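# Place the phone inside its case

## Task

Get the phone into its case so it stays there on its own once the robot lets go (holding it in place with the gripper does not count), then open the gripper and withdraw the arm.

## Robot and tools

Robot: two arms, left_arm and right_arm, each ending in a two-finger gripper with a wrist camera. A third camera, cam_high, is fixed above the table. All images are 504x504 pixels. The arms' names say nothing about which side of an image they appear on.

Frame: every pose is in one scene frame. Its origin sits on the table top midway between the arms, +x points out over the table, +z points up, and left_arm is on the +y side. Arm bases: left_arm at (+0.025, +0.245, 0), right_arm at (+0.011, -0.226, 0), metres. A gripper's fingers extend along its own +z axis and close along its own y axis. end_effector_position is the spot between the finger pads, roughly 1 cm behind the tips. Quaternions are written w first (qw, qx, qy, qz).

The 16-number row: used by execute_actions and move. It always covers both arms, even if only one moves: x, y, z, qw, qx, qy, qz, opening for left_arm, followed by the same eight for right_arm. x, y, z are an absolute target position in metres and the quaternion an absolute target orientation, both in the scene frame; together they are a pose, not an offset. opening runs from -1 (closed) to +1 (fully open, 0.093 m). A call is refused, and nothing is sent, if a target lies over 0.6 m from that arm's last reported position along any gripper axis. On each control step the commanded pose is clipped to within 70 mm and 16 degrees of the measured pose, so far targets need several actions. To hold an orientation, repeat the same quaternion every time rather than copying the drifted one from a result. To keep an arm still, resend its last reported pose and the opening it should keep.

execute_actions: argument actions, a list holding at most one item, plus optional pictures (true/false; images come by default). An empty list just reports the state. An action is {"rows": [...], "steps": n}: 1 to 15 rows, n up to 15 control steps of 1/30 s each (15 if omitted); each row drives one step and the last row repeats to fill the rest. A wait is {"steps": n} with n up to 300, counted from the previous result, so time spent composing the reply is included. The simulation keeps running while replies are written.

move: argument target (one 16-number row as above) and speed in m/s, 0.002 to 0.5, default 0.25; rotation is capped at twice that value in rad/s. Both grippers follow straight paths that finish together, lasting 0.5 to 10 s; longer ones are cut off at 10 s. The opening is applied when the move starts. Paths do not avoid obstacles or the other arm, and a gripper may lag, wander or overshoot the speed, especially near full reach. The result adds a move: line giving the ending (done, off_target, moving, held, fault) and any limits (paced = the sent pose was clipped; held = some steps were blocked, after which the arm may lurch fast), plus each gripper's distance from its target. If only one arm is named, the other finished fine.

wait: argument seconds, 0 to 10; lets time pass without new commands. Arms keep heading to their last clipped pose (at most 70 mm further), and fingers keep travelling.

zoom_image: camera (cam_high, cam_left_wrist or cam_right_wrist) and region [x0, y0, x1, y1] in pixels of that camera's latest image, top-left is (0, 0), at most 504 by 504.

read_manual: optional section, only "licences"; returns licence text and moves nothing.

finished_scene: scene, the number of the current scene. It closes the scene for good and reports whether the goal was met; replying without any tool call also ends things.

Reading results: the state line shows left_arm | right_arm with each gripper's position and quaternion; the printed position can be off, more so at long reach. HELD flags steps where part of a row was withheld; a pose unreachable line names an arm whose command the clearance check altered or stopped. A Hand target line gives the pose each controller is currently driving toward. Joint positions list each arm's joints, ending with the finger opening in metres (floors at zero). grip_measured is the gripper motor on the -1..+1 scale: pads meet near -0.94, and each millimetre of object width adds about 0.0208, with a fixed per-gripper error up to about 0.02. Once pads touch something they stop, but the motor keeps heading to the commanded number, so grip_measured barely reveals contact; the further the command lies below the object's width reading, the harder the squeeze (roughly 50 to 62 N per pad at most). Keep sending the same closing number to keep holding. Joint torques are noisy, offset readings. Joint ranges (rad): waist -2.618 to 3.054, shoulder 0 to 3.142, elbow 0 to 3.142, wrist pitch -1.571 to 1.571, wrist yaw -1.571 to 1.571, wrist roll -2.094 to 2.094. Friction may leave a gripper up to about 31 mm short, and tiny commands may not move it at all.

Heat and faults: holding loads warms motors. MOTOR HOT appears at 75 °C; at 90 °C that arm is halted for 10 s; at 100 °C it goes limp and drops. Such stops show as OVER-TEMPERATURE FAULT lines; any FAULT line can cut short a move or wait.

Avoid: knocking or placing rigid objects off the table (this fails the task), letting the arms collide or push on each other, dropping or slamming things, and pressing hard. Contact is harsher at higher speed and with targets set deeper past the surface. A loose object may occasionally get a small nudge from outside. At the end the phone must rest in the case by itself, with the gripper open and the arm moved away.

Each tool is called by a JSON object that holds its "op" and its "data", one argument or row to a line.

## Session

{"op": "execute_actions", "data": {
  "actions": []
}}

Scene clock: 0.00 s of 4200.00 s.
left_arm: end_effector_position=(+0.5603, +0.3099, +0.2215) grip_measured=+0.989 end_effector_quat_wxyz=(+0.615, -0.114, +0.657, +0.421) | right_arm: end_effector_position=(+0.5104, -0.0835, +0.2314) grip_measured=+1.000 end_effector_quat_wxyz=(+0.565, -0.564, +0.564, -0.213)
Joint positions: left_arm=[-0.331  2.072  1.169  1.079 -0.89   0.566  0.093] | right_arm=[ 0.377  1.68   1.125  0.273 -0.207 -1.206  0.093]
Joint velocities: left_arm=[-0.007 -0.002 -0.007  0.037  0.051  0.081 -0.   ] | right_arm=[ 0.002 -0.012 -0.002  0.022 -0.022 -0.007  0.   ]
Joint torques (N m, as the arm reports them, + toward a larger angle): no reading
Motor temperatures (°C, as the motors report them): left_arm=[24 21 22 21 23 22] | right_arm=[23 23 22 23 24 25]
Hand target (left_arm): +0.560, +0.310, +0.222; +0.615, -0.114, +0.657, +0.421
Hand target (right_arm): +0.510, -0.084, +0.231; +0.565, -0.564, +0.564, -0.213

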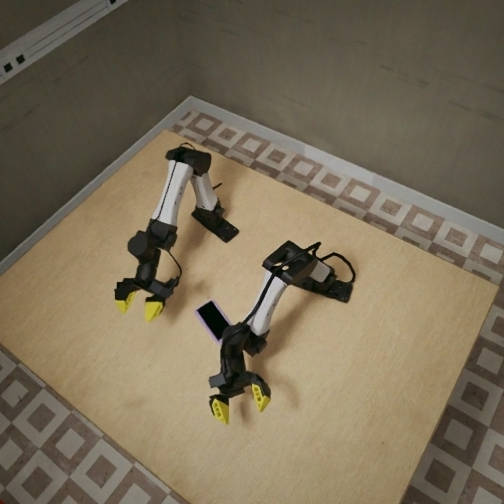

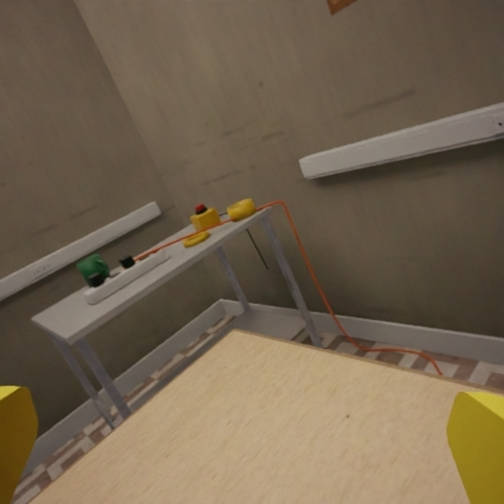

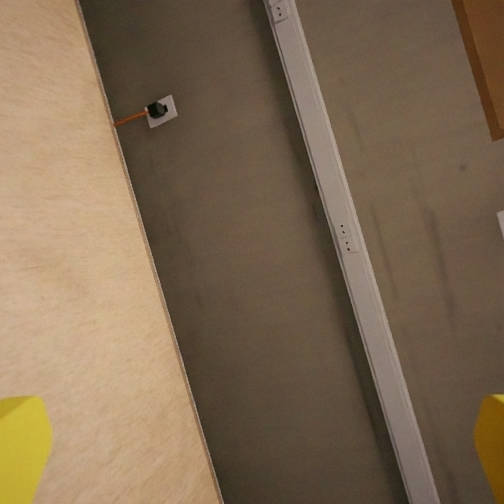

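{"op": "move", "data": {
  "target": [0.3,0.35,0.25,0,0,1,0,1,0.3,0.0,0.25,0,0,1,0,1]
}}

{"op": "zoom_image", "data": {
  "camera": "cam_high",
  "region": [120,240,320,440]
}}

Scene clock: 8.23 s of 4200.00 s.
left_arm: end_effector_position=(+0.3066, +0.3525, +0.2507) grip_measured=+0.989 end_effector_quat_wxyz=(+0.106, +0.000, +0.994, +0.031) | right_arm: end_effector_position=(+0.3087, +0.0019, +0.2496) grip_measured=+1.000 end_effector_quat_wxyz=(+0.108, -0.007, +0.992, +0.060)
Joint positions: left_arm=[ 0.169  1.575  1.785 -1.56   0.019  0.375  0.093] | right_arm=[ 0.837  1.849  2.093 -1.569  0.039  0.652  0.093]
Joint velocities: left_arm=[ 0.007 -0.012 -0.012 -0.051  0.022  0.007  0.001] | right_arm=[-0.007 -0.022 -0.012  0.051 -0.007  0.066  0.   ]
Joint torques (N m, as the arm reports them, + toward a larger angle): left_arm=[ 1.   -7.94  4.73  0.59  0.05  0.03] | right_arm=[  0.08 -11.73   5.     0.73  -0.13   0.01]
Motor temperatures (°C, as the motors report them): left_arm=[24 23 23 22 23 22] | right_arm=[23 25 24 24 24 25]
Hand target (left_arm): +0.298, +0.350, +0.248; +0.097, +0.003, +0.995, +0.025
Hand target (right_arm): +0.301, +0.001, +0.254; +0.106, -0.006, +0.992, +0.067
Off the commanded pose (left_arm): 0.007 m, 13 deg.
Off the commanded pose (right_arm): 0.009 m, 14 deg.
joint sent to its limit (left arm) — the command would take joint 4 (wrist pitch) past its lower limit, so that joint was sent only as far as its limit.
joint sent to its limit (right arm) — the command would take joint 4 (wrist pitch) past its lower limit, so that joint was sent only as far as its limit.
After step 90, 0.70 s passed at rest.
move: off_target (left_arm, right_arm)
camera_calibration (this result's frames):
cam_left_wrist: T_world_to_cam=[[0.0274476, -0.998131, -0.0545955, 0.353796], [-0.973719, -0.0390493, 0.22438, 0.294485], [-0.226093, 0.047002, -0.972971, 0.382246], [0, 0, 0, 1]] pos_world=[0.363458, 0.346668, 0.325154]
cam_right_wrist: T_world_to_cam=[[0.0206648, -0.992573, -0.11988, 0.0255087], [-0.971665, -0.0481771, 0.231398, 0.278832], [-0.235455, 0.111702, -0.965445, 0.400091], [0, 0, 0, 1]] pos_world=[0.364608, -0.00593816, 0.324802]

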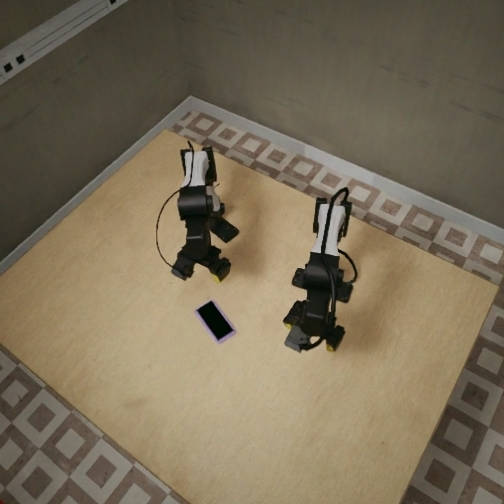

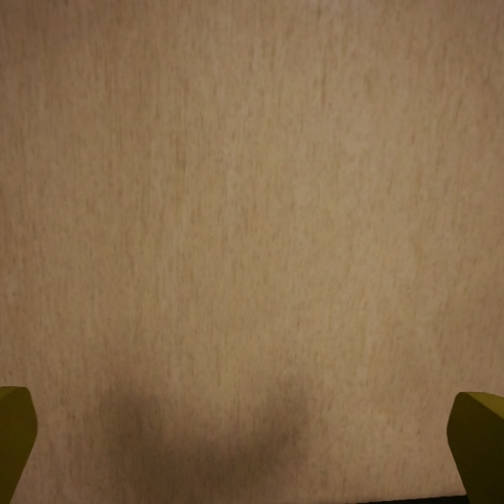

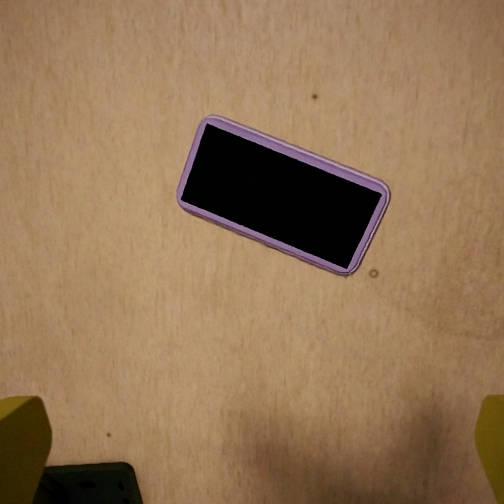

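Region (120, 240, 320, 440) of cam_high's 504x504 image, scaled by 2.520, with more detail than that image has.

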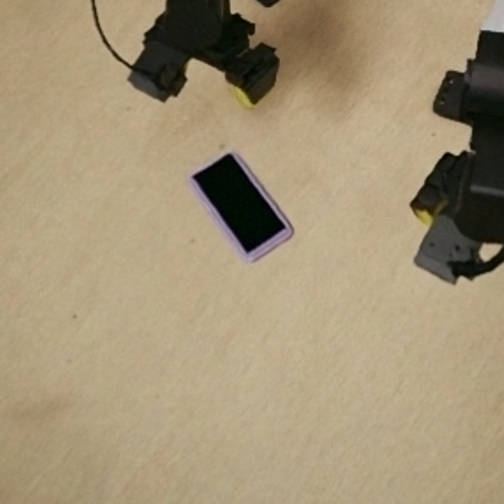

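{"op": "move", "data": {
  "target": [0.3,0.35,0.25,0.1,0,0.995,0,1,0.325,0.01,0.05,0,0.19,0.98,0,1]
}}

{"op": "move", "data": {
  "target": [0.3,0.35,0.25,0.1,0,0.995,0,1,0.325,0.01,0.012,0,0.19,0.98,0,1],
  "speed": 0.03
}}

{"op": "move", "data": {
  "target": [0.3,0.35,0.25,0.1,0,0.995,0,1,0.3,0.0,0.2,0.1,0,0.995,0,1]
}}

Scene clock: 15.63 s of 4200.00 s.
left_arm: end_effector_position=(+0.3071, +0.3516, +0.2511) grip_measured=+0.989 end_effector_quat_wxyz=(+0.115, -0.002, +0.993, +0.009) | right_arm: end_effector_position=(+0.3201, +0.0087, +0.0539) grip_measured=+1.000 end_effector_quat_wxyz=(+0.004, +0.181, +0.983, -0.004)
Joint positions: left_arm=[ 0.196  1.575  1.785 -1.56   0.073  0.391  0.093] | right_arm=[ 0.82   2.048  1.601 -1.125  0.011  1.018  0.093]
Joint velocities: left_arm=[-0.017  0.012  0.007  0.037  0.007 -0.081  0.   ] | right_arm=[-0.012  0.007 -0.007  0.037 -0.11   0.022  0.   ]
Joint torques (N m, as the arm reports them, + toward a larger angle): left_arm=[ 1.14 -7.58  5.3   0.59  0.13  0.  ] | right_arm=[ -0.88 -11.54   5.85   0.4   -0.12   0.01]
Motor temperatures (°C, as the motors report them): left_arm=[24 24 23 22 23 22] | right_arm=[23 27 24 24 24 25]
Hand target (left_arm): +0.300, +0.350, +0.250; +0.108, -0.001, +0.994, +0.003
Hand target (right_arm): +0.321, +0.007, +0.051; -0.000, +0.189, +0.982, -0.000
Off the commanded pose (left_arm): 0.007 m, 2 deg.
Off the commanded pose (right_arm): 0.006 m, 1 deg.
joint sent to its limit (left arm) — the command would take joint 4 (wrist pitch) past its lower limit, so that joint was sent only as far as its limit.
After step 90, 2.87 s passed at rest.
move: done
camera_calibration (this result's frames):
cam_left_wrist: T_world_to_cam=[[0.0266344, -0.999602, -0.00924682, 0.342302], [-0.977919, -0.0279725, 0.207105, 0.296568], [-0.207281, 0.00352652, -0.978275, 0.393635], [0, 0, 0, 1]] pos_world=[0.362495, 0.349074, 0.326828]
cam_right_wrist: T_world_to_cam=[[-0.361591, -0.932324, 0.00500489, 0.12369], [-0.840808, 0.328408, 0.430338, 0.27962], [-0.402858, 0.151398, -0.902654, 0.262973], [0, 0, 0, 1]] pos_world=[0.385773, -0.0163233, 0.116423]

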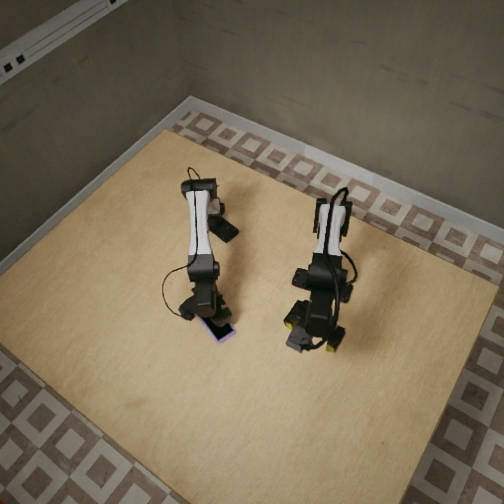

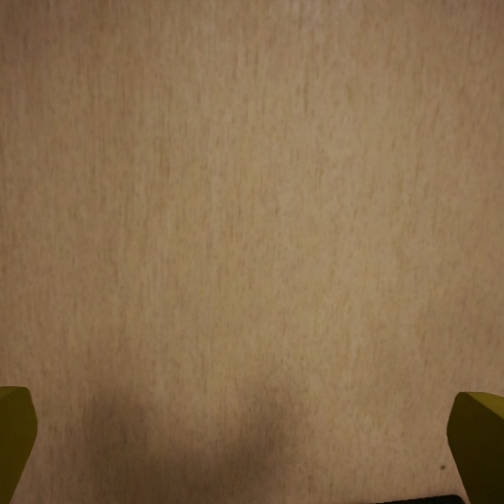

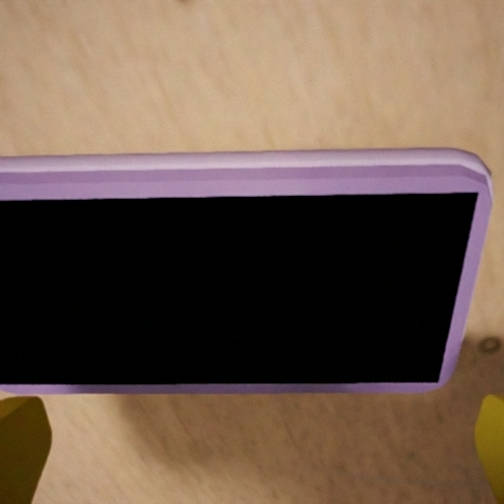

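Scene clock: 17.30 s of 4200.00 s.
left_arm: end_effector_position=(+0.3071, +0.3516, +0.2511) grip_measured=+0.989 end_effector_quat_wxyz=(+0.115, -0.001, +0.993, +0.009) | right_arm: end_effector_position=(+0.3249, +0.0124, +0.0229) grip_measured=+1.000 end_effector_quat_wxyz=(+0.009, +0.183, +0.983, +0.002)
Joint positions: left_arm=[ 0.196  1.575  1.785 -1.56   0.073  0.392  0.093] | right_arm=[ 0.82   2.087  1.533 -1.001  0.011  1.022  0.093]
Joint velocities: left_arm=[-0.017  0.007 -0.012 -0.022  0.007 -0.022  0.001] | right_arm=[-0.007 -0.022 -0.002 -0.037  0.037 -0.037  0.   ]
Joint torques (N m, as the arm reports them, + toward a larger angle): left_arm=[ 1.16 -7.56  5.28  0.6   0.11 -0.01] | right_arm=[ -0.84 -10.59   5.26   0.49  -0.11   0.01]
Motor temperatures (°C, as the motors report them): left_arm=[24 24 23 22 23 22] | right_arm=[23 27 24 24 24 25]
Hand target (left_arm): +0.300, +0.350, +0.250; +0.108, -0.000, +0.994, +0.003
Hand target (right_arm): +0.324, +0.009, +0.012; -0.000, +0.190, +0.982, -0.000
Off the commanded pose (left_arm): 0.007 m, 2 deg.
Off the commanded pose (right_arm): 0.011 m, 1 deg.
joint sent to its limit (left arm) — the command would take joint 4 (wrist pitch) past its lower limit, so that joint was sent only as far as its limit.
move: off_target (right_arm)
camera_calibration (this result's frames):
cam_left_wrist: T_world_to_cam=[[0.0258921, -0.99962, -0.00942202, 0.34258], [-0.977936, -0.0272826, 0.207114, 0.296328], [-0.207292, 0.00385153, -0.978272, 0.393523], [0, 0, 0, 1]] pos_world=[0.362494, 0.349019, 0.326827]
cam_right_wrist: T_world_to_cam=[[-0.365828, -0.930638, -0.00908252, 0.130675], [-0.844868, 0.327987, 0.422638, 0.297315], [-0.390344, 0.162286, -0.906253, 0.232178], [0, 0, 0, 1]] pos_world=[0.389625, -0.0135834, 0.0859428]

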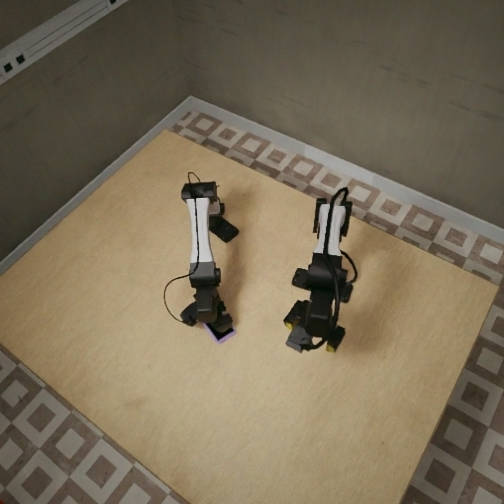

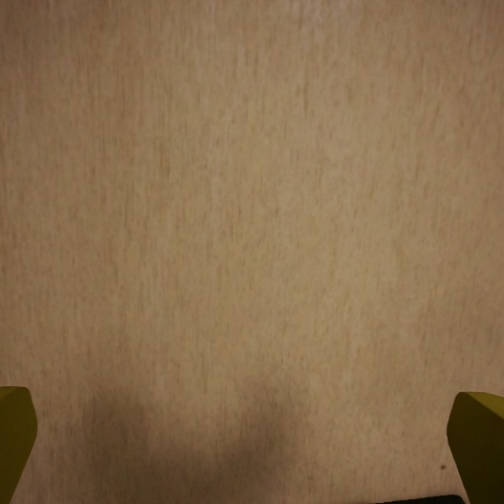

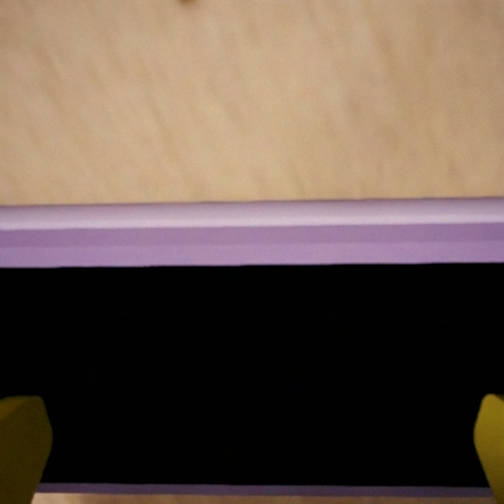

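Scene clock: 18.83 s of 4200.00 s.
left_arm: end_effector_position=(+0.3071, +0.3516, +0.2511) grip_measured=+0.989 end_effector_quat_wxyz=(+0.115, -0.001, +0.993, +0.009) | right_arm: end_effector_position=(+0.3037, +0.0003, +0.1900) grip_measured=+1.000 end_effector_quat_wxyz=(+0.088, +0.008, +0.996, -0.004)
Joint positions: left_arm=[ 0.196  1.575  1.785 -1.56   0.073  0.392  0.093] | right_arm=[ 0.88   1.854  1.863 -1.452  0.122  0.721  0.093]
Joint velocities: left_arm=[ 0.002 -0.012  0.012  0.007  0.066 -0.051  0.   ] | right_arm=[-0.007 -0.007  0.002 -0.037 -0.022 -0.051  0.   ]
Joint torques (N m, as the arm reports them, + toward a larger angle): left_arm=[ 1.13 -7.56  5.28  0.59  0.12  0.01] | right_arm=[  0.42 -10.83   8.45   0.49   0.16  -0.08]
Motor temperatures (°C, as the motors report them): left_arm=[24 24 23 22 23 22] | right_arm=[23 28 24 24 24 25]
Hand target (left_arm): +0.300, +0.350, +0.250; +0.108, -0.000, +0.994, +0.003
Hand target (right_arm): +0.303, +0.002, +0.200; +0.101, +0.001, +0.995, -0.000
Off the commanded pose (left_arm): 0.007 m, 2 deg.
Off the commanded pose (right_arm): 0.011 m, 2 deg.
joint sent to its limit (left arm) — the command would take joint 4 (wrist pitch) past its lower limit, so that joint was sent only as far as its limit.
move: off_target (right_arm)
camera_calibration (this result's frames):
cam_left_wrist: T_world_to_cam=[[0.0258921, -0.99962, -0.00942202, 0.34258], [-0.977936, -0.0272826, 0.207114, 0.296328], [-0.207292, 0.00385153, -0.978272, 0.393523], [0, 0, 0, 1]] pos_world=[0.362494, 0.349019, 0.326827]
cam_right_wrist: T_world_to_cam=[[-0.0217281, -0.999757, 0.00384915, 0.00619323], [-0.961704, 0.021953, 0.27321, 0.276674], [-0.273228, 0.0022346, -0.961947, 0.352378], [0, 0, 0, 1]] pos_world=[0.362493, -0.000669517, 0.263355]

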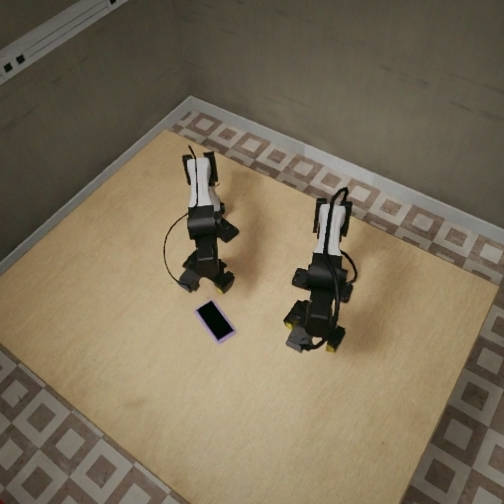

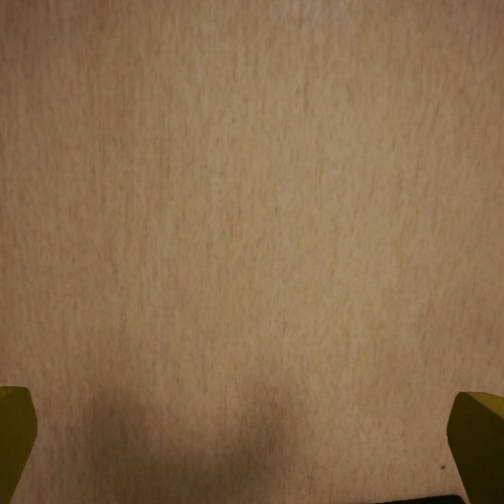

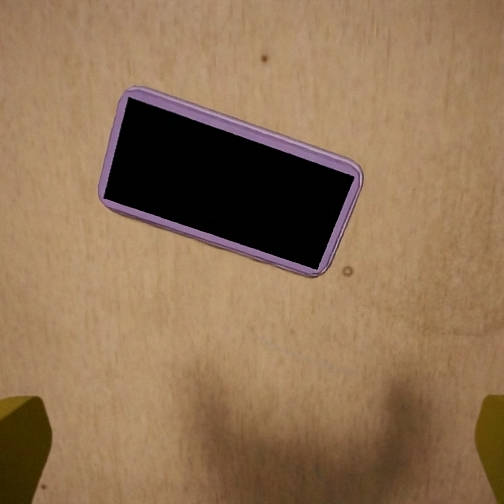

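{"op": "move", "data": {
  "target": [0.3,0.35,0.25,0.1,0,0.995,0,1,0.36,0.018,0.05,0,0.19,0.98,0,1]
}}

{"op": "move", "data": {
  "target": [0.3,0.35,0.25,0.1,0,0.995,0,1,0.36,0.018,-0.005,0,0.19,0.98,0,1],
  "speed": 0.03
}}

{"op": "move", "data": {
  "target": [0.3,0.35,0.25,0.1,0,0.995,0,1,0.33,0.03,0.09,0,0.19,0.98,0,1]
}}

Scene clock: 23.40 s of 4200.00 s.
left_arm: end_effector_position=(+0.3071, +0.3516, +0.2511) grip_measured=+0.989 end_effector_quat_wxyz=(+0.115, -0.001, +0.993, +0.009) | right_arm: end_effector_position=(+0.3511, +0.0135, +0.0473) grip_measured=+1.000 end_effector_quat_wxyz=(-0.006, +0.182, +0.983, -0.012)
Joint positions: left_arm=[ 0.196  1.575  1.785 -1.56   0.073  0.392  0.093] | right_arm=[ 0.783  2.188  1.791 -1.2    0.009  0.983  0.093]
Joint velocities: left_arm=[-0.007  0.012  0.012  0.022 -0.007 -0.007 -0.001] | right_arm=[ 0.012  0.012  0.002 -0.051  0.037  0.007  0.   ]
Joint torques (N m, as the arm reports them, + toward a larger angle): left_arm=[ 1.15 -7.57  5.29  0.59  0.12  0.01] | right_arm=[ -0.7  -12.91   7.77   0.35  -0.1    0.01]
Motor temperatures (°C, as the motors report them): left_arm=[24 24 23 22 23 22] | right_arm=[23 29 25 24 24 25]
Hand target (left_arm): +0.300, +0.350, +0.250; +0.108, -0.000, +0.994, +0.003
Hand target (right_arm): +0.357, +0.016, +0.050; -0.001, +0.189, +0.982, +0.000
Off the commanded pose (left_arm): 0.007 m, 2 deg.
Off the commanded pose (right_arm): 0.010 m, 2 deg.
joint sent to its limit (left arm) — the command would take joint 4 (wrist pitch) past its lower limit, so that joint was sent only as far as its limit.
After step 90, 0.20 s passed at rest.
move: done
camera_calibration (this result's frames):
cam_left_wrist: T_world_to_cam=[[0.0258921, -0.99962, -0.00942202, 0.34258], [-0.977936, -0.0272826, 0.207114, 0.296328], [-0.207292, 0.00385153, -0.978272, 0.393523], [0, 0, 0, 1]] pos_world=[0.362494, 0.349019, 0.326827]
cam_right_wrist: T_world_to_cam=[[-0.363433, -0.931294, 0.024648, 0.139058], [-0.830713, 0.33593, 0.443922, 0.302681], [-0.421702, 0.14086, -0.895726, 0.275128], [0, 0, 0, 1]] pos_world=[0.418001, -0.0109307, 0.108645]

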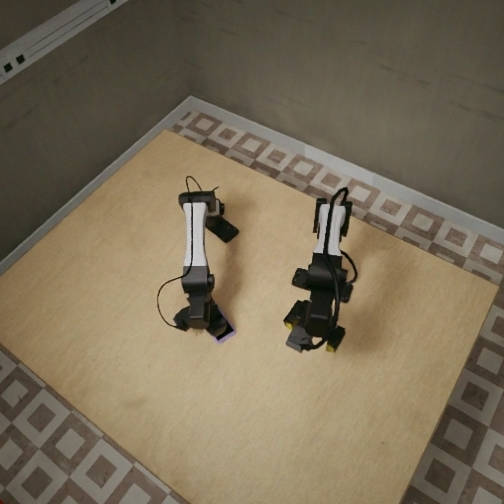

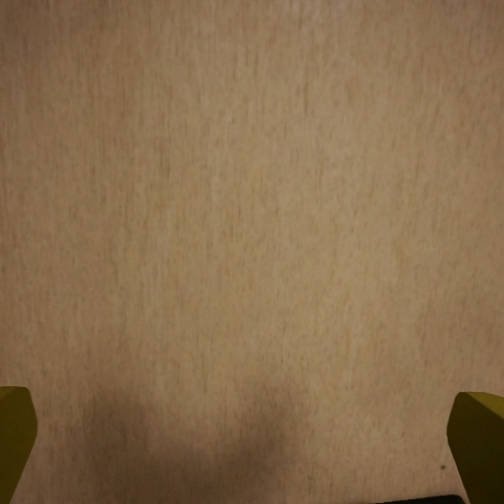

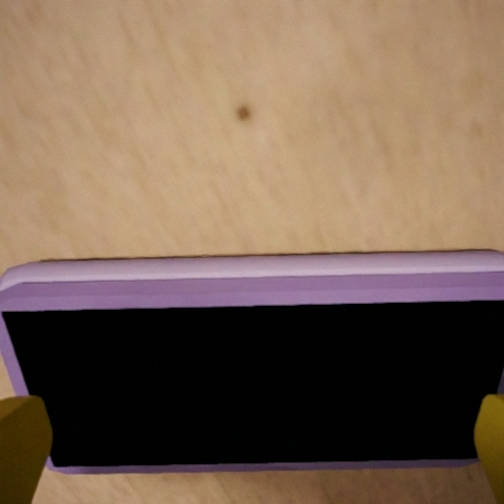

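Scene clock: 25.40 s of 4200.00 s.
left_arm: end_effector_position=(+0.3071, +0.3516, +0.2511) grip_measured=+0.989 end_effector_quat_wxyz=(+0.115, -0.001, +0.993, +0.009) | right_arm: end_effector_position=(+0.3575, +0.0183, +0.0176) grip_measured=+1.000 end_effector_quat_wxyz=(+0.007, +0.185, +0.983, +0.001)
Joint positions: left_arm=[ 0.196  1.575  1.785 -1.56   0.073  0.392  0.093] | right_arm=[ 0.783  2.209  1.706 -1.056  0.008  0.988  0.093]
Joint velocities: left_arm=[-0.007  0.002 -0.007 -0.007 -0.022 -0.022  0.   ] | right_arm=[ 0.002 -0.017 -0.007 -0.007 -0.022 -0.007  0.   ]
Joint torques (N m, as the arm reports them, + toward a larger angle): left_arm=[ 1.16 -7.57  5.29  0.59  0.11  0.01] | right_arm=[ -0.73 -10.14   4.24   0.81  -0.08   0.02]
Motor temperatures (°C, as the motors report them): left_arm=[24 24 24 22 23 22] | right_arm=[23 29 25 24 24 25]
Hand target (left_arm): +0.300, +0.350, +0.250; +0.108, -0.000, +0.994, +0.003
Hand target (right_arm): +0.358, +0.017, -0.004; -0.000, +0.191, +0.982, -0.000
Off the commanded pose (left_arm): 0.007 m, 2 deg.
Off the commanded pose (right_arm): 0.023 m, 1 deg.
joint sent to its limit (left arm) — the command would take joint 4 (wrist pitch) past its lower limit, so that joint was sent only as far as its limit.
move: off_target (right_arm)
camera_calibration (this result's frames):
cam_left_wrist: T_world_to_cam=[[0.0258921, -0.99962, -0.00942202, 0.34258], [-0.977936, -0.0272826, 0.207114, 0.296328], [-0.207292, 0.00385153, -0.978272, 0.393523], [0, 0, 0, 1]] pos_world=[0.362494, 0.349019, 0.326827]
cam_right_wrist: T_world_to_cam=[[-0.368671, -0.929534, -0.00695961, 0.149], [-0.841809, 0.330684, 0.426622, 0.323963], [-0.394258, 0.163142, -0.904403, 0.240514], [0, 0, 0, 1]] pos_world=[0.422471, -0.00786661, 0.0803492]

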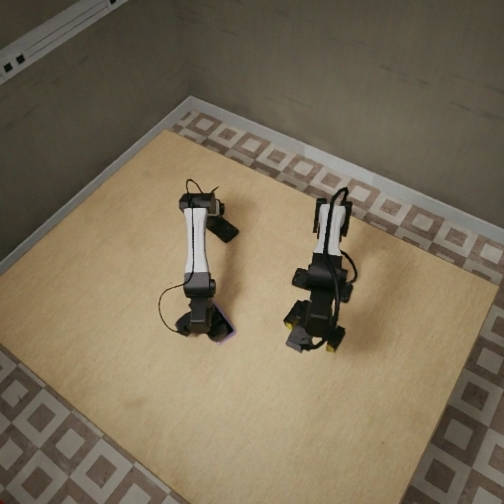

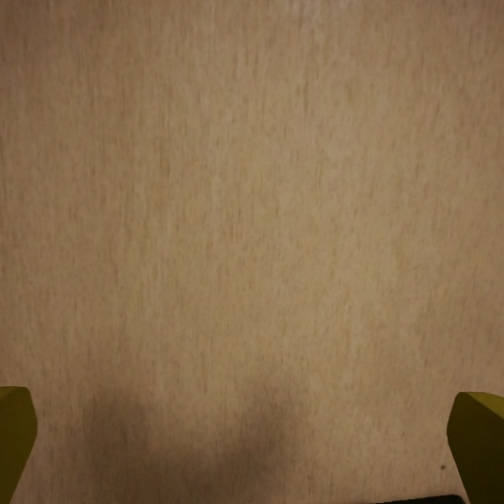

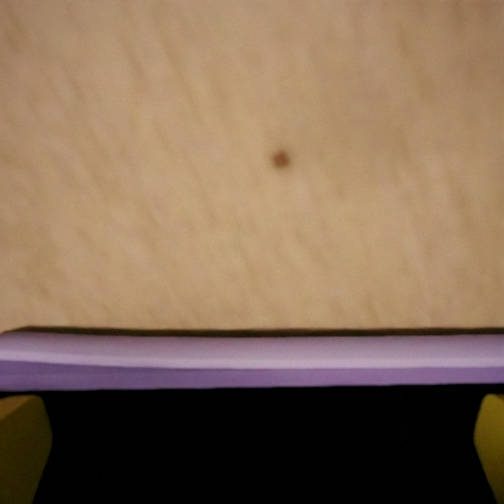

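Scene clock: 26.47 s of 4200.00 s.
left_arm: end_effector_position=(+0.3071, +0.3516, +0.2511) grip_measured=+0.989 end_effector_quat_wxyz=(+0.115, -0.001, +0.993, +0.009) | right_arm: end_effector_position=(+0.3320, +0.0267, +0.0810) grip_measured=+1.000 end_effector_quat_wxyz=(-0.003, +0.190, +0.982, -0.009)
Joint positions: left_arm=[ 0.196  1.575  1.785 -1.56   0.073  0.392  0.093] | right_arm=[ 0.836  2.133  1.839 -1.295  0.008  1.053  0.093]
Joint velocities: left_arm=[-0.012 -0.002 -0.002 -0.007  0.007 -0.051 -0.001] | right_arm=[-0.007 -0.017  0.007 -0.066 -0.11  -0.022  0.   ]
Joint torques (N m, as the arm reports them, + toward a larger angle): left_arm=[ 1.16 -7.57  5.29  0.58  0.11  0.01] | right_arm=[  0.13 -13.56   8.08   0.15  -0.07   0.03]
Motor temperatures (°C, as the motors report them): left_arm=[24 24 24 22 23 22] | right_arm=[23 29 25 24 24 25]
Hand target (left_arm): +0.300, +0.350, +0.250; +0.108, -0.000, +0.994, +0.003
Hand target (right_arm): +0.332, +0.031, +0.090; +0.001, +0.190, +0.982, -0.000
Off the commanded pose (left_arm): 0.007 m, 2 deg.
Off the commanded pose (right_arm): 0.010 m, 1 deg.
joint sent to its limit (left arm) — the command would take joint 4 (wrist pitch) past its lower limit, so that joint was sent only as far as its limit.
move: done
camera_calibration (this result's frames):
cam_left_wrist: T_world_to_cam=[[0.0258921, -0.99962, -0.00942202, 0.34258], [-0.977936, -0.0272826, 0.207114, 0.296328], [-0.207292, 0.00385153, -0.978272, 0.393523], [0, 0, 0, 1]] pos_world=[0.362494, 0.349019, 0.326827]
cam_right_wrist: T_world_to_cam=[[-0.379517, -0.925013, 0.0178316, 0.149268], [-0.827844, 0.348129, 0.439864, 0.266417], [-0.413088, 0.152174, -0.897887, 0.292438], [0, 0, 0, 1]] pos_world=[0.398004, 0.000825907, 0.142728]

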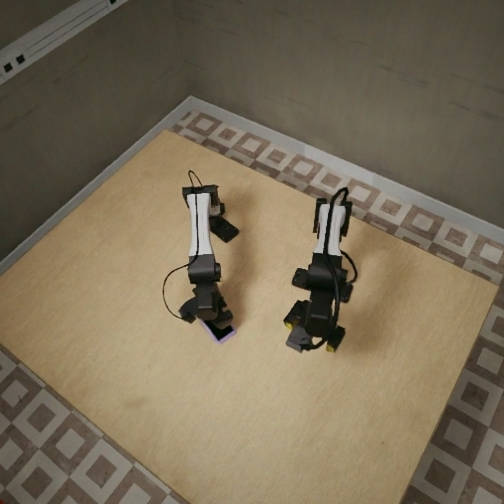

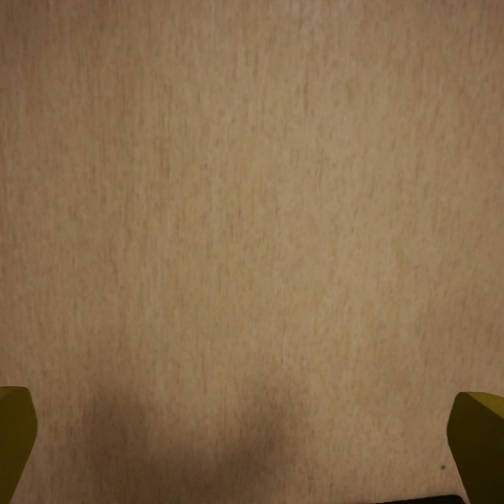

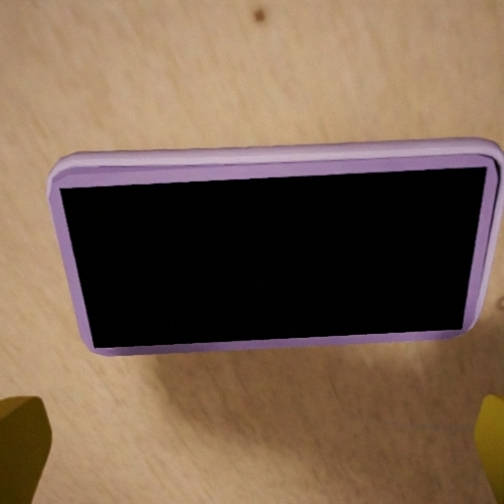

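Partially in. Press near side, then centre-left, harder.

{"op": "move", "data": {
  "target": [0.3,0.35,0.25,0.1,0,0.995,0,1,0.332,0.026,-0.015,0,0.19,0.98,0,1],
  "speed": 0.04
}}

{"op": "move", "data": {
  "target": [0.3,0.35,0.25,0.1,0,0.995,0,1,0.362,0.024,0.05,0,0.19,0.98,0,1],
  "speed": 0.1
}}

{"op": "move", "data": {
  "target": [0.3,0.35,0.25,0.1,0,0.995,0,1,0.362,0.024,-0.02,0,0.19,0.98,0,1],
  "speed": 0.04
}}

{"op": "move", "data": {
  "target": [0.3,0.35,0.25,0.1,0,0.995,0,1,0.33,0.03,0.09,0,0.19,0.98,0,1]
}}

Scene clock: 33.13 s of 4200.00 s.
left_arm: end_effector_position=(+0.3071, +0.3516, +0.2511) grip_measured=+0.989 end_effector_quat_wxyz=(+0.115, -0.001, +0.993, +0.009) | right_arm: end_effector_position=(+0.3308, +0.0263, +0.0157) grip_measured=+1.000 end_effector_quat_wxyz=(+0.006, +0.190, +0.982, +0.003)
Joint positions: left_arm=[ 0.196  1.575  1.785 -1.56   0.073  0.392  0.093] | right_arm=[ 0.836  2.146  1.596 -1.008  0.005  1.053  0.093]
Joint velocities: left_arm=[-0.027  0.002  0.027  0.022 -0.037  0.022  0.   ] | right_arm=[-0.012  0.017  0.002  0.022 -0.081 -0.022  0.   ]
Joint torques (N m, as the arm reports them, + toward a larger angle): left_arm=[ 1.16 -7.57  5.28  0.59  0.12  0.02] | right_arm=[-0.54 -9.14  2.13  1.06 -0.07 -0.08]
Motor temperatures (°C, as the motors report them): left_arm=[24 25 24 22 23 22] | right_arm=[23 31 25 23 24 25]
Hand target (left_arm): +0.300, +0.350, +0.250; +0.108, -0.000, +0.994, +0.003
Hand target (right_arm): +0.329, +0.023, -0.013; -0.001, +0.190, +0.982, -0.001
Off the commanded pose (left_arm): 0.007 m, 2 deg.
Off the commanded pose (right_arm): 0.031 m, 1 deg.
joint sent to its limit (left arm) — the command would take joint 4 (wrist pitch) past its lower limit, so that joint was sent only as far as its limit.
After step 90, 1.03 s passed at rest.
move: off_target (right_arm)
camera_calibration (this result's frames):
cam_left_wrist: T_world_to_cam=[[0.0258921, -0.99962, -0.00942202, 0.34258], [-0.977936, -0.0272826, 0.207114, 0.296328], [-0.207292, 0.00385153, -0.978272, 0.393523], [0, 0, 0, 1]] pos_world=[0.362494, 0.349019, 0.326827]
cam_right_wrist: T_world_to_cam=[[-0.379256, -0.925237, -0.0100797, 0.149978], [-0.837642, 0.338682, 0.428545, 0.297941], [-0.393092, 0.170972, -0.903464, 0.226342], [0, 0, 0, 1]] pos_world=[0.395422, -0.000840123, 0.0783223]

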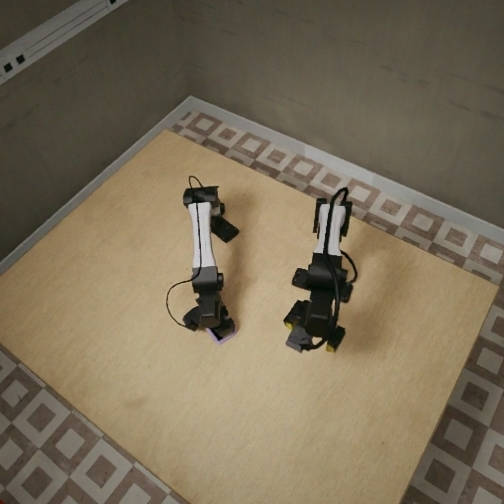

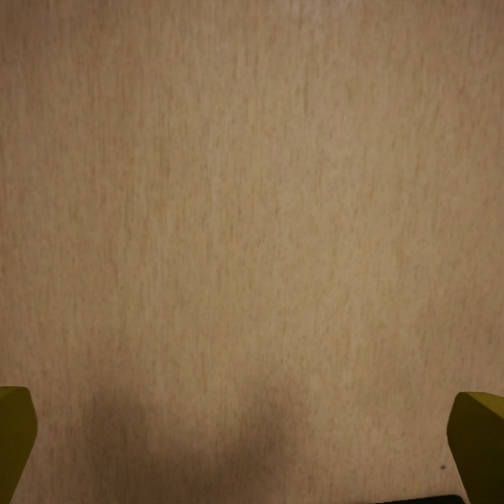

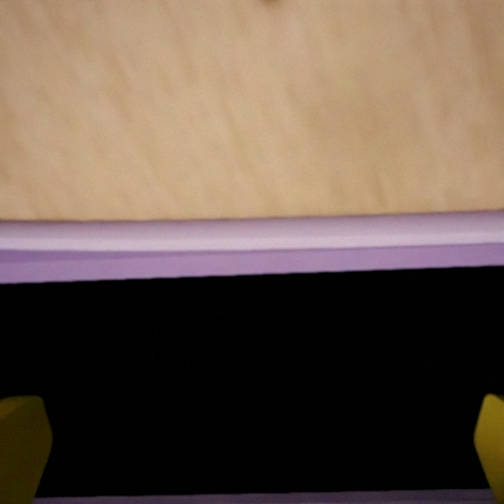

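Scene clock: 34.23 s of 4200.00 s.
left_arm: end_effector_position=(+0.3071, +0.3516, +0.2511) grip_measured=+0.989 end_effector_quat_wxyz=(+0.115, -0.001, +0.993, +0.009) | right_arm: end_effector_position=(+0.3589, +0.0246, +0.0508) grip_measured=+1.000 end_effector_quat_wxyz=(+0.003, +0.189, +0.982, -0.000)
Joint positions: left_arm=[ 0.196  1.575  1.785 -1.56   0.073  0.392  0.093] | right_arm=[ 0.792  2.21   1.841 -1.199  0.005  1.007  0.093]
Joint velocities: left_arm=[ 0.027  0.022  0.012 -0.022  0.007  0.007  0.   ] | right_arm=[-0.007 -0.002  0.017  0.007 -0.081  0.022  0.   ]
Joint torques (N m, as the arm reports them, + toward a larger angle): left_arm=[ 1.16 -7.57  5.3   0.58  0.12  0.01] | right_arm=[ -0.77 -11.95   8.57   0.2   -0.08  -0.07]
Motor temperatures (°C, as the motors report them): left_arm=[24 25 24 22 23 22] | right_arm=[23 31 26 23 24 25]
Hand target (left_arm): +0.300, +0.350, +0.250; +0.108, -0.000, +0.994, +0.003
Hand target (right_arm): +0.362, +0.025, +0.050; -0.000, +0.190, +0.982, +0.001
Off the commanded pose (left_arm): 0.007 m, 2 deg.
Off the commanded pose (right_arm): 0.003 m, 0 deg.
joint sent to its limit (left arm) — the command would take joint 4 (wrist pitch) past its lower limit, so that joint was sent only as far as its limit.
move: done
camera_calibration (this result's frames):
cam_left_wrist: T_world_to_cam=[[0.0258921, -0.99962, -0.00942202, 0.34258], [-0.977936, -0.0272826, 0.207114, 0.296328], [-0.207292, 0.00385153, -0.978272, 0.393523], [0, 0, 0, 1]] pos_world=[0.362494, 0.349019, 0.326827]
cam_right_wrist: T_world_to_cam=[[-0.377535, -0.925993, -0.00213888, 0.1585], [-0.835294, 0.339557, 0.432417, 0.306016], [-0.399689, 0.165039, -0.901671, 0.271835], [0, 0, 0, 1]] pos_world=[0.424102, -0.00200412, 0.113118]

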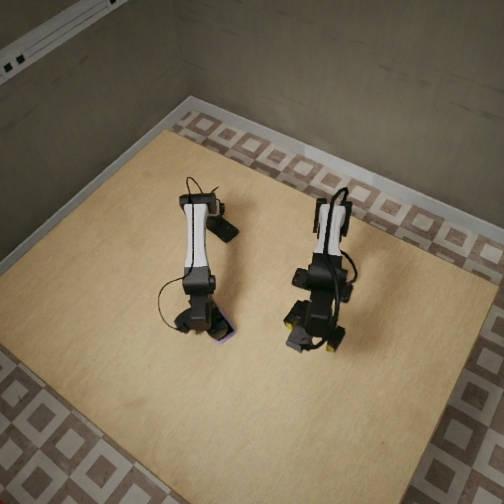

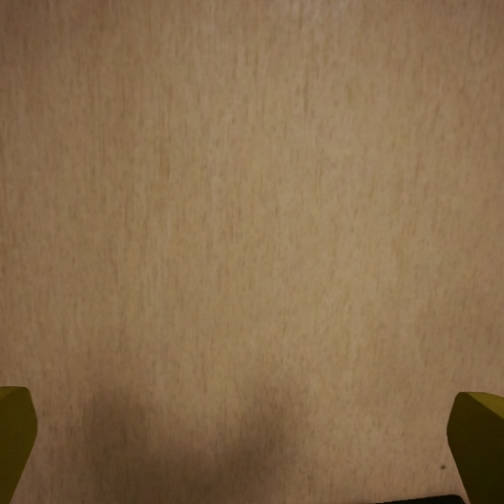

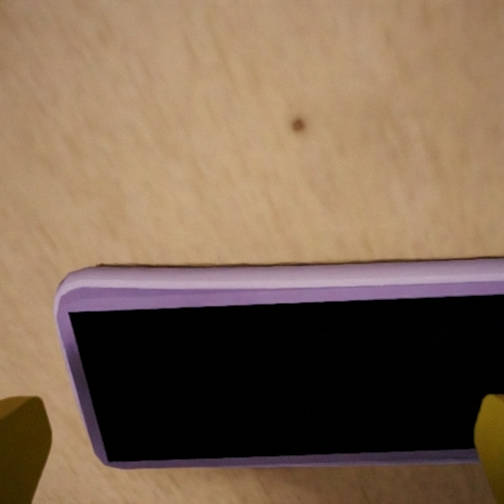

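Scene clock: 36.23 s of 4200.00 s.
left_arm: end_effector_position=(+0.3071, +0.3516, +0.2511) grip_measured=+0.989 end_effector_quat_wxyz=(+0.115, -0.001, +0.993, +0.009) | right_arm: end_effector_position=(+0.3599, +0.0253, +0.0156) grip_measured=+1.000 end_effector_quat_wxyz=(+0.007, +0.189, +0.982, +0.003)
Joint positions: left_arm=[ 0.196  1.575  1.785 -1.56   0.073  0.392  0.093] | right_arm=[ 0.792  2.232  1.736 -1.06   0.006  1.007  0.093]
Joint velocities: left_arm=[-0.002 -0.007  0.012 -0.022 -0.037 -0.022 -0.001] | right_arm=[ 0.007  0.007 -0.007  0.022 -0.066  0.022  0.   ]
Joint torques (N m, as the arm reports them, + toward a larger angle): left_arm=[ 1.18 -7.56  5.29  0.59  0.11  0.01] | right_arm=[-0.71 -9.53  1.84  1.14 -0.06 -0.09]
Motor temperatures (°C, as the motors report them): left_arm=[24 25 24 22 23 22] | right_arm=[23 31 25 23 24 25]
Hand target (left_arm): +0.300, +0.350, +0.250; +0.108, -0.000, +0.994, +0.003
Hand target (right_arm): +0.359, +0.022, -0.018; -0.001, +0.190, +0.982, -0.001
Off the commanded pose (left_arm): 0.007 m, 2 deg.
Off the commanded pose (right_arm): 0.036 m, 1 deg.
joint sent to its limit (left arm) — the command would take joint 4 (wrist pitch) past its lower limit, so that joint was sent only as far as its limit.
move: off_target (right_arm)
camera_calibration (this result's frames):
cam_left_wrist: T_world_to_cam=[[0.0258921, -0.99962, -0.00942202, 0.34258], [-0.977936, -0.0272826, 0.207114, 0.296328], [-0.207292, 0.00385153, -0.978272, 0.393523], [0, 0, 0, 1]] pos_world=[0.362494, 0.349019, 0.326827]
cam_right_wrist: T_world_to_cam=[[-0.37748, -0.925952, -0.0109987, 0.159501], [-0.839109, 0.337005, 0.426995, 0.323366], [-0.39167, 0.170411, -0.904187, 0.23741], [0, 0, 0, 1]] pos_world=[0.424534, -0.00174225, 0.078342]

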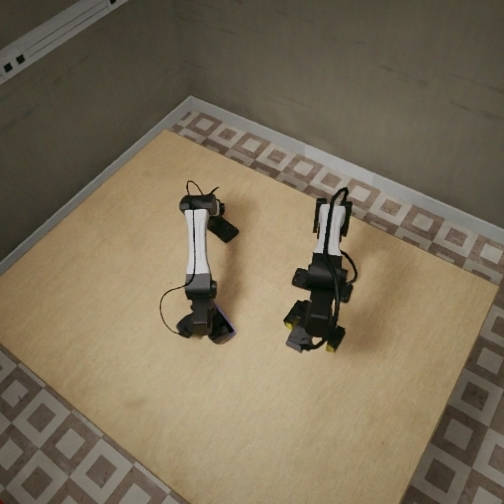

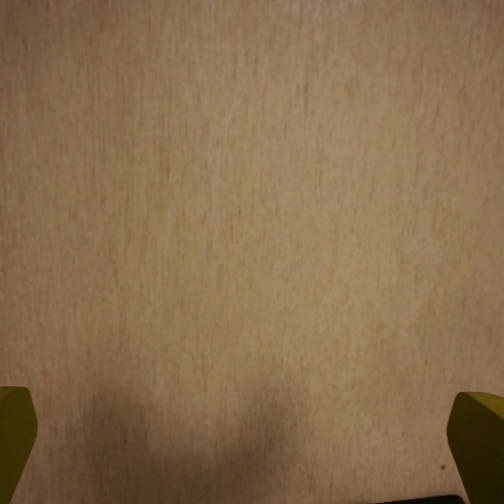

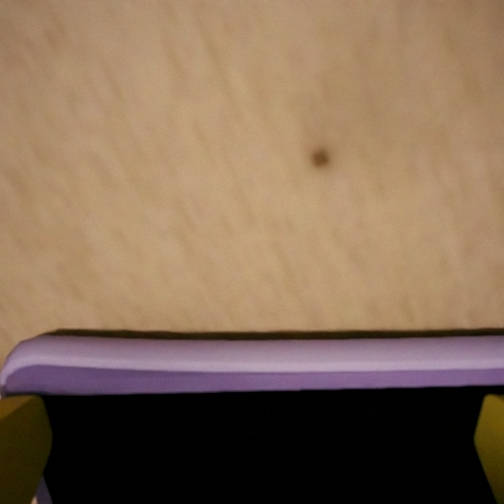

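Scene clock: 37.30 s of 4200.00 s.
left_arm: end_effector_position=(+0.3071, +0.3516, +0.2511) grip_measured=+0.989 end_effector_quat_wxyz=(+0.115, -0.001, +0.993, +0.009) | right_arm: end_effector_position=(+0.3318, +0.0269, +0.0815) grip_measured=+1.000 end_effector_quat_wxyz=(-0.003, +0.191, +0.982, -0.008)
Joint positions: left_arm=[ 0.196  1.575  1.785 -1.56   0.073  0.392  0.093] | right_arm=[ 0.836  2.132  1.839 -1.296  0.006  1.053  0.093]
Joint velocities: left_arm=[-0.012 -0.002 -0.012 -0.081  0.037  0.007 -0.   ] | right_arm=[ 0.002  0.002 -0.002 -0.007  0.022  0.007  0.   ]
Joint torques (N m, as the arm reports them, + toward a larger angle): left_arm=[ 1.16 -7.58  5.29  0.59  0.11  0.02] | right_arm=[  0.18 -13.45   8.09   0.17  -0.05   0.03]
Motor temperatures (°C, as the motors report them): left_arm=[24 25 24 22 23 22] | right_arm=[23 32 26 23 24 25]
Hand target (left_arm): +0.300, +0.350, +0.250; +0.108, -0.000, +0.994, +0.003
Hand target (right_arm): +0.331, +0.031, +0.090; +0.001, +0.190, +0.982, -0.000
Off the commanded pose (left_arm): 0.007 m, 2 deg.
Off the commanded pose (right_arm): 0.009 m, 1 deg.
joint sent to its limit (left arm) — the command would take joint 4 (wrist pitch) past its lower limit, so that joint was sent only as far as its limit.
move: done
camera_calibration (this result's frames):
cam_left_wrist: T_world_to_cam=[[0.0258921, -0.99962, -0.00942202, 0.34258], [-0.977936, -0.0272826, 0.207114, 0.296328], [-0.207292, 0.00385153, -0.978272, 0.393523], [0, 0, 0, 1]] pos_world=[0.362494, 0.349019, 0.326827]
cam_right_wrist: T_world_to_cam=[[-0.379893, -0.924891, 0.0160459, 0.149669], [-0.827335, 0.347479, 0.441333, 0.265766], [-0.413761, 0.154384, -0.8972, 0.292904], [0, 0, 0, 1]] pos_world=[0.397928, 0.000859661, 0.143101]

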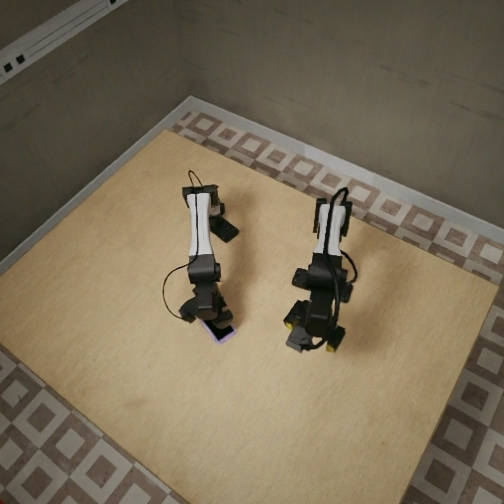

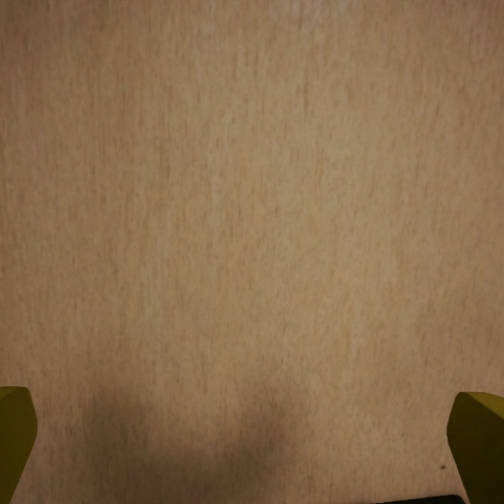

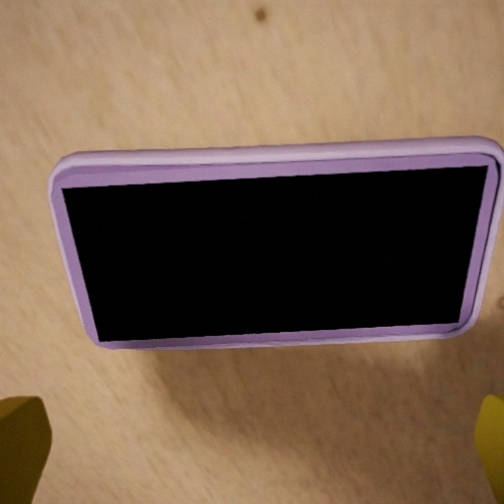

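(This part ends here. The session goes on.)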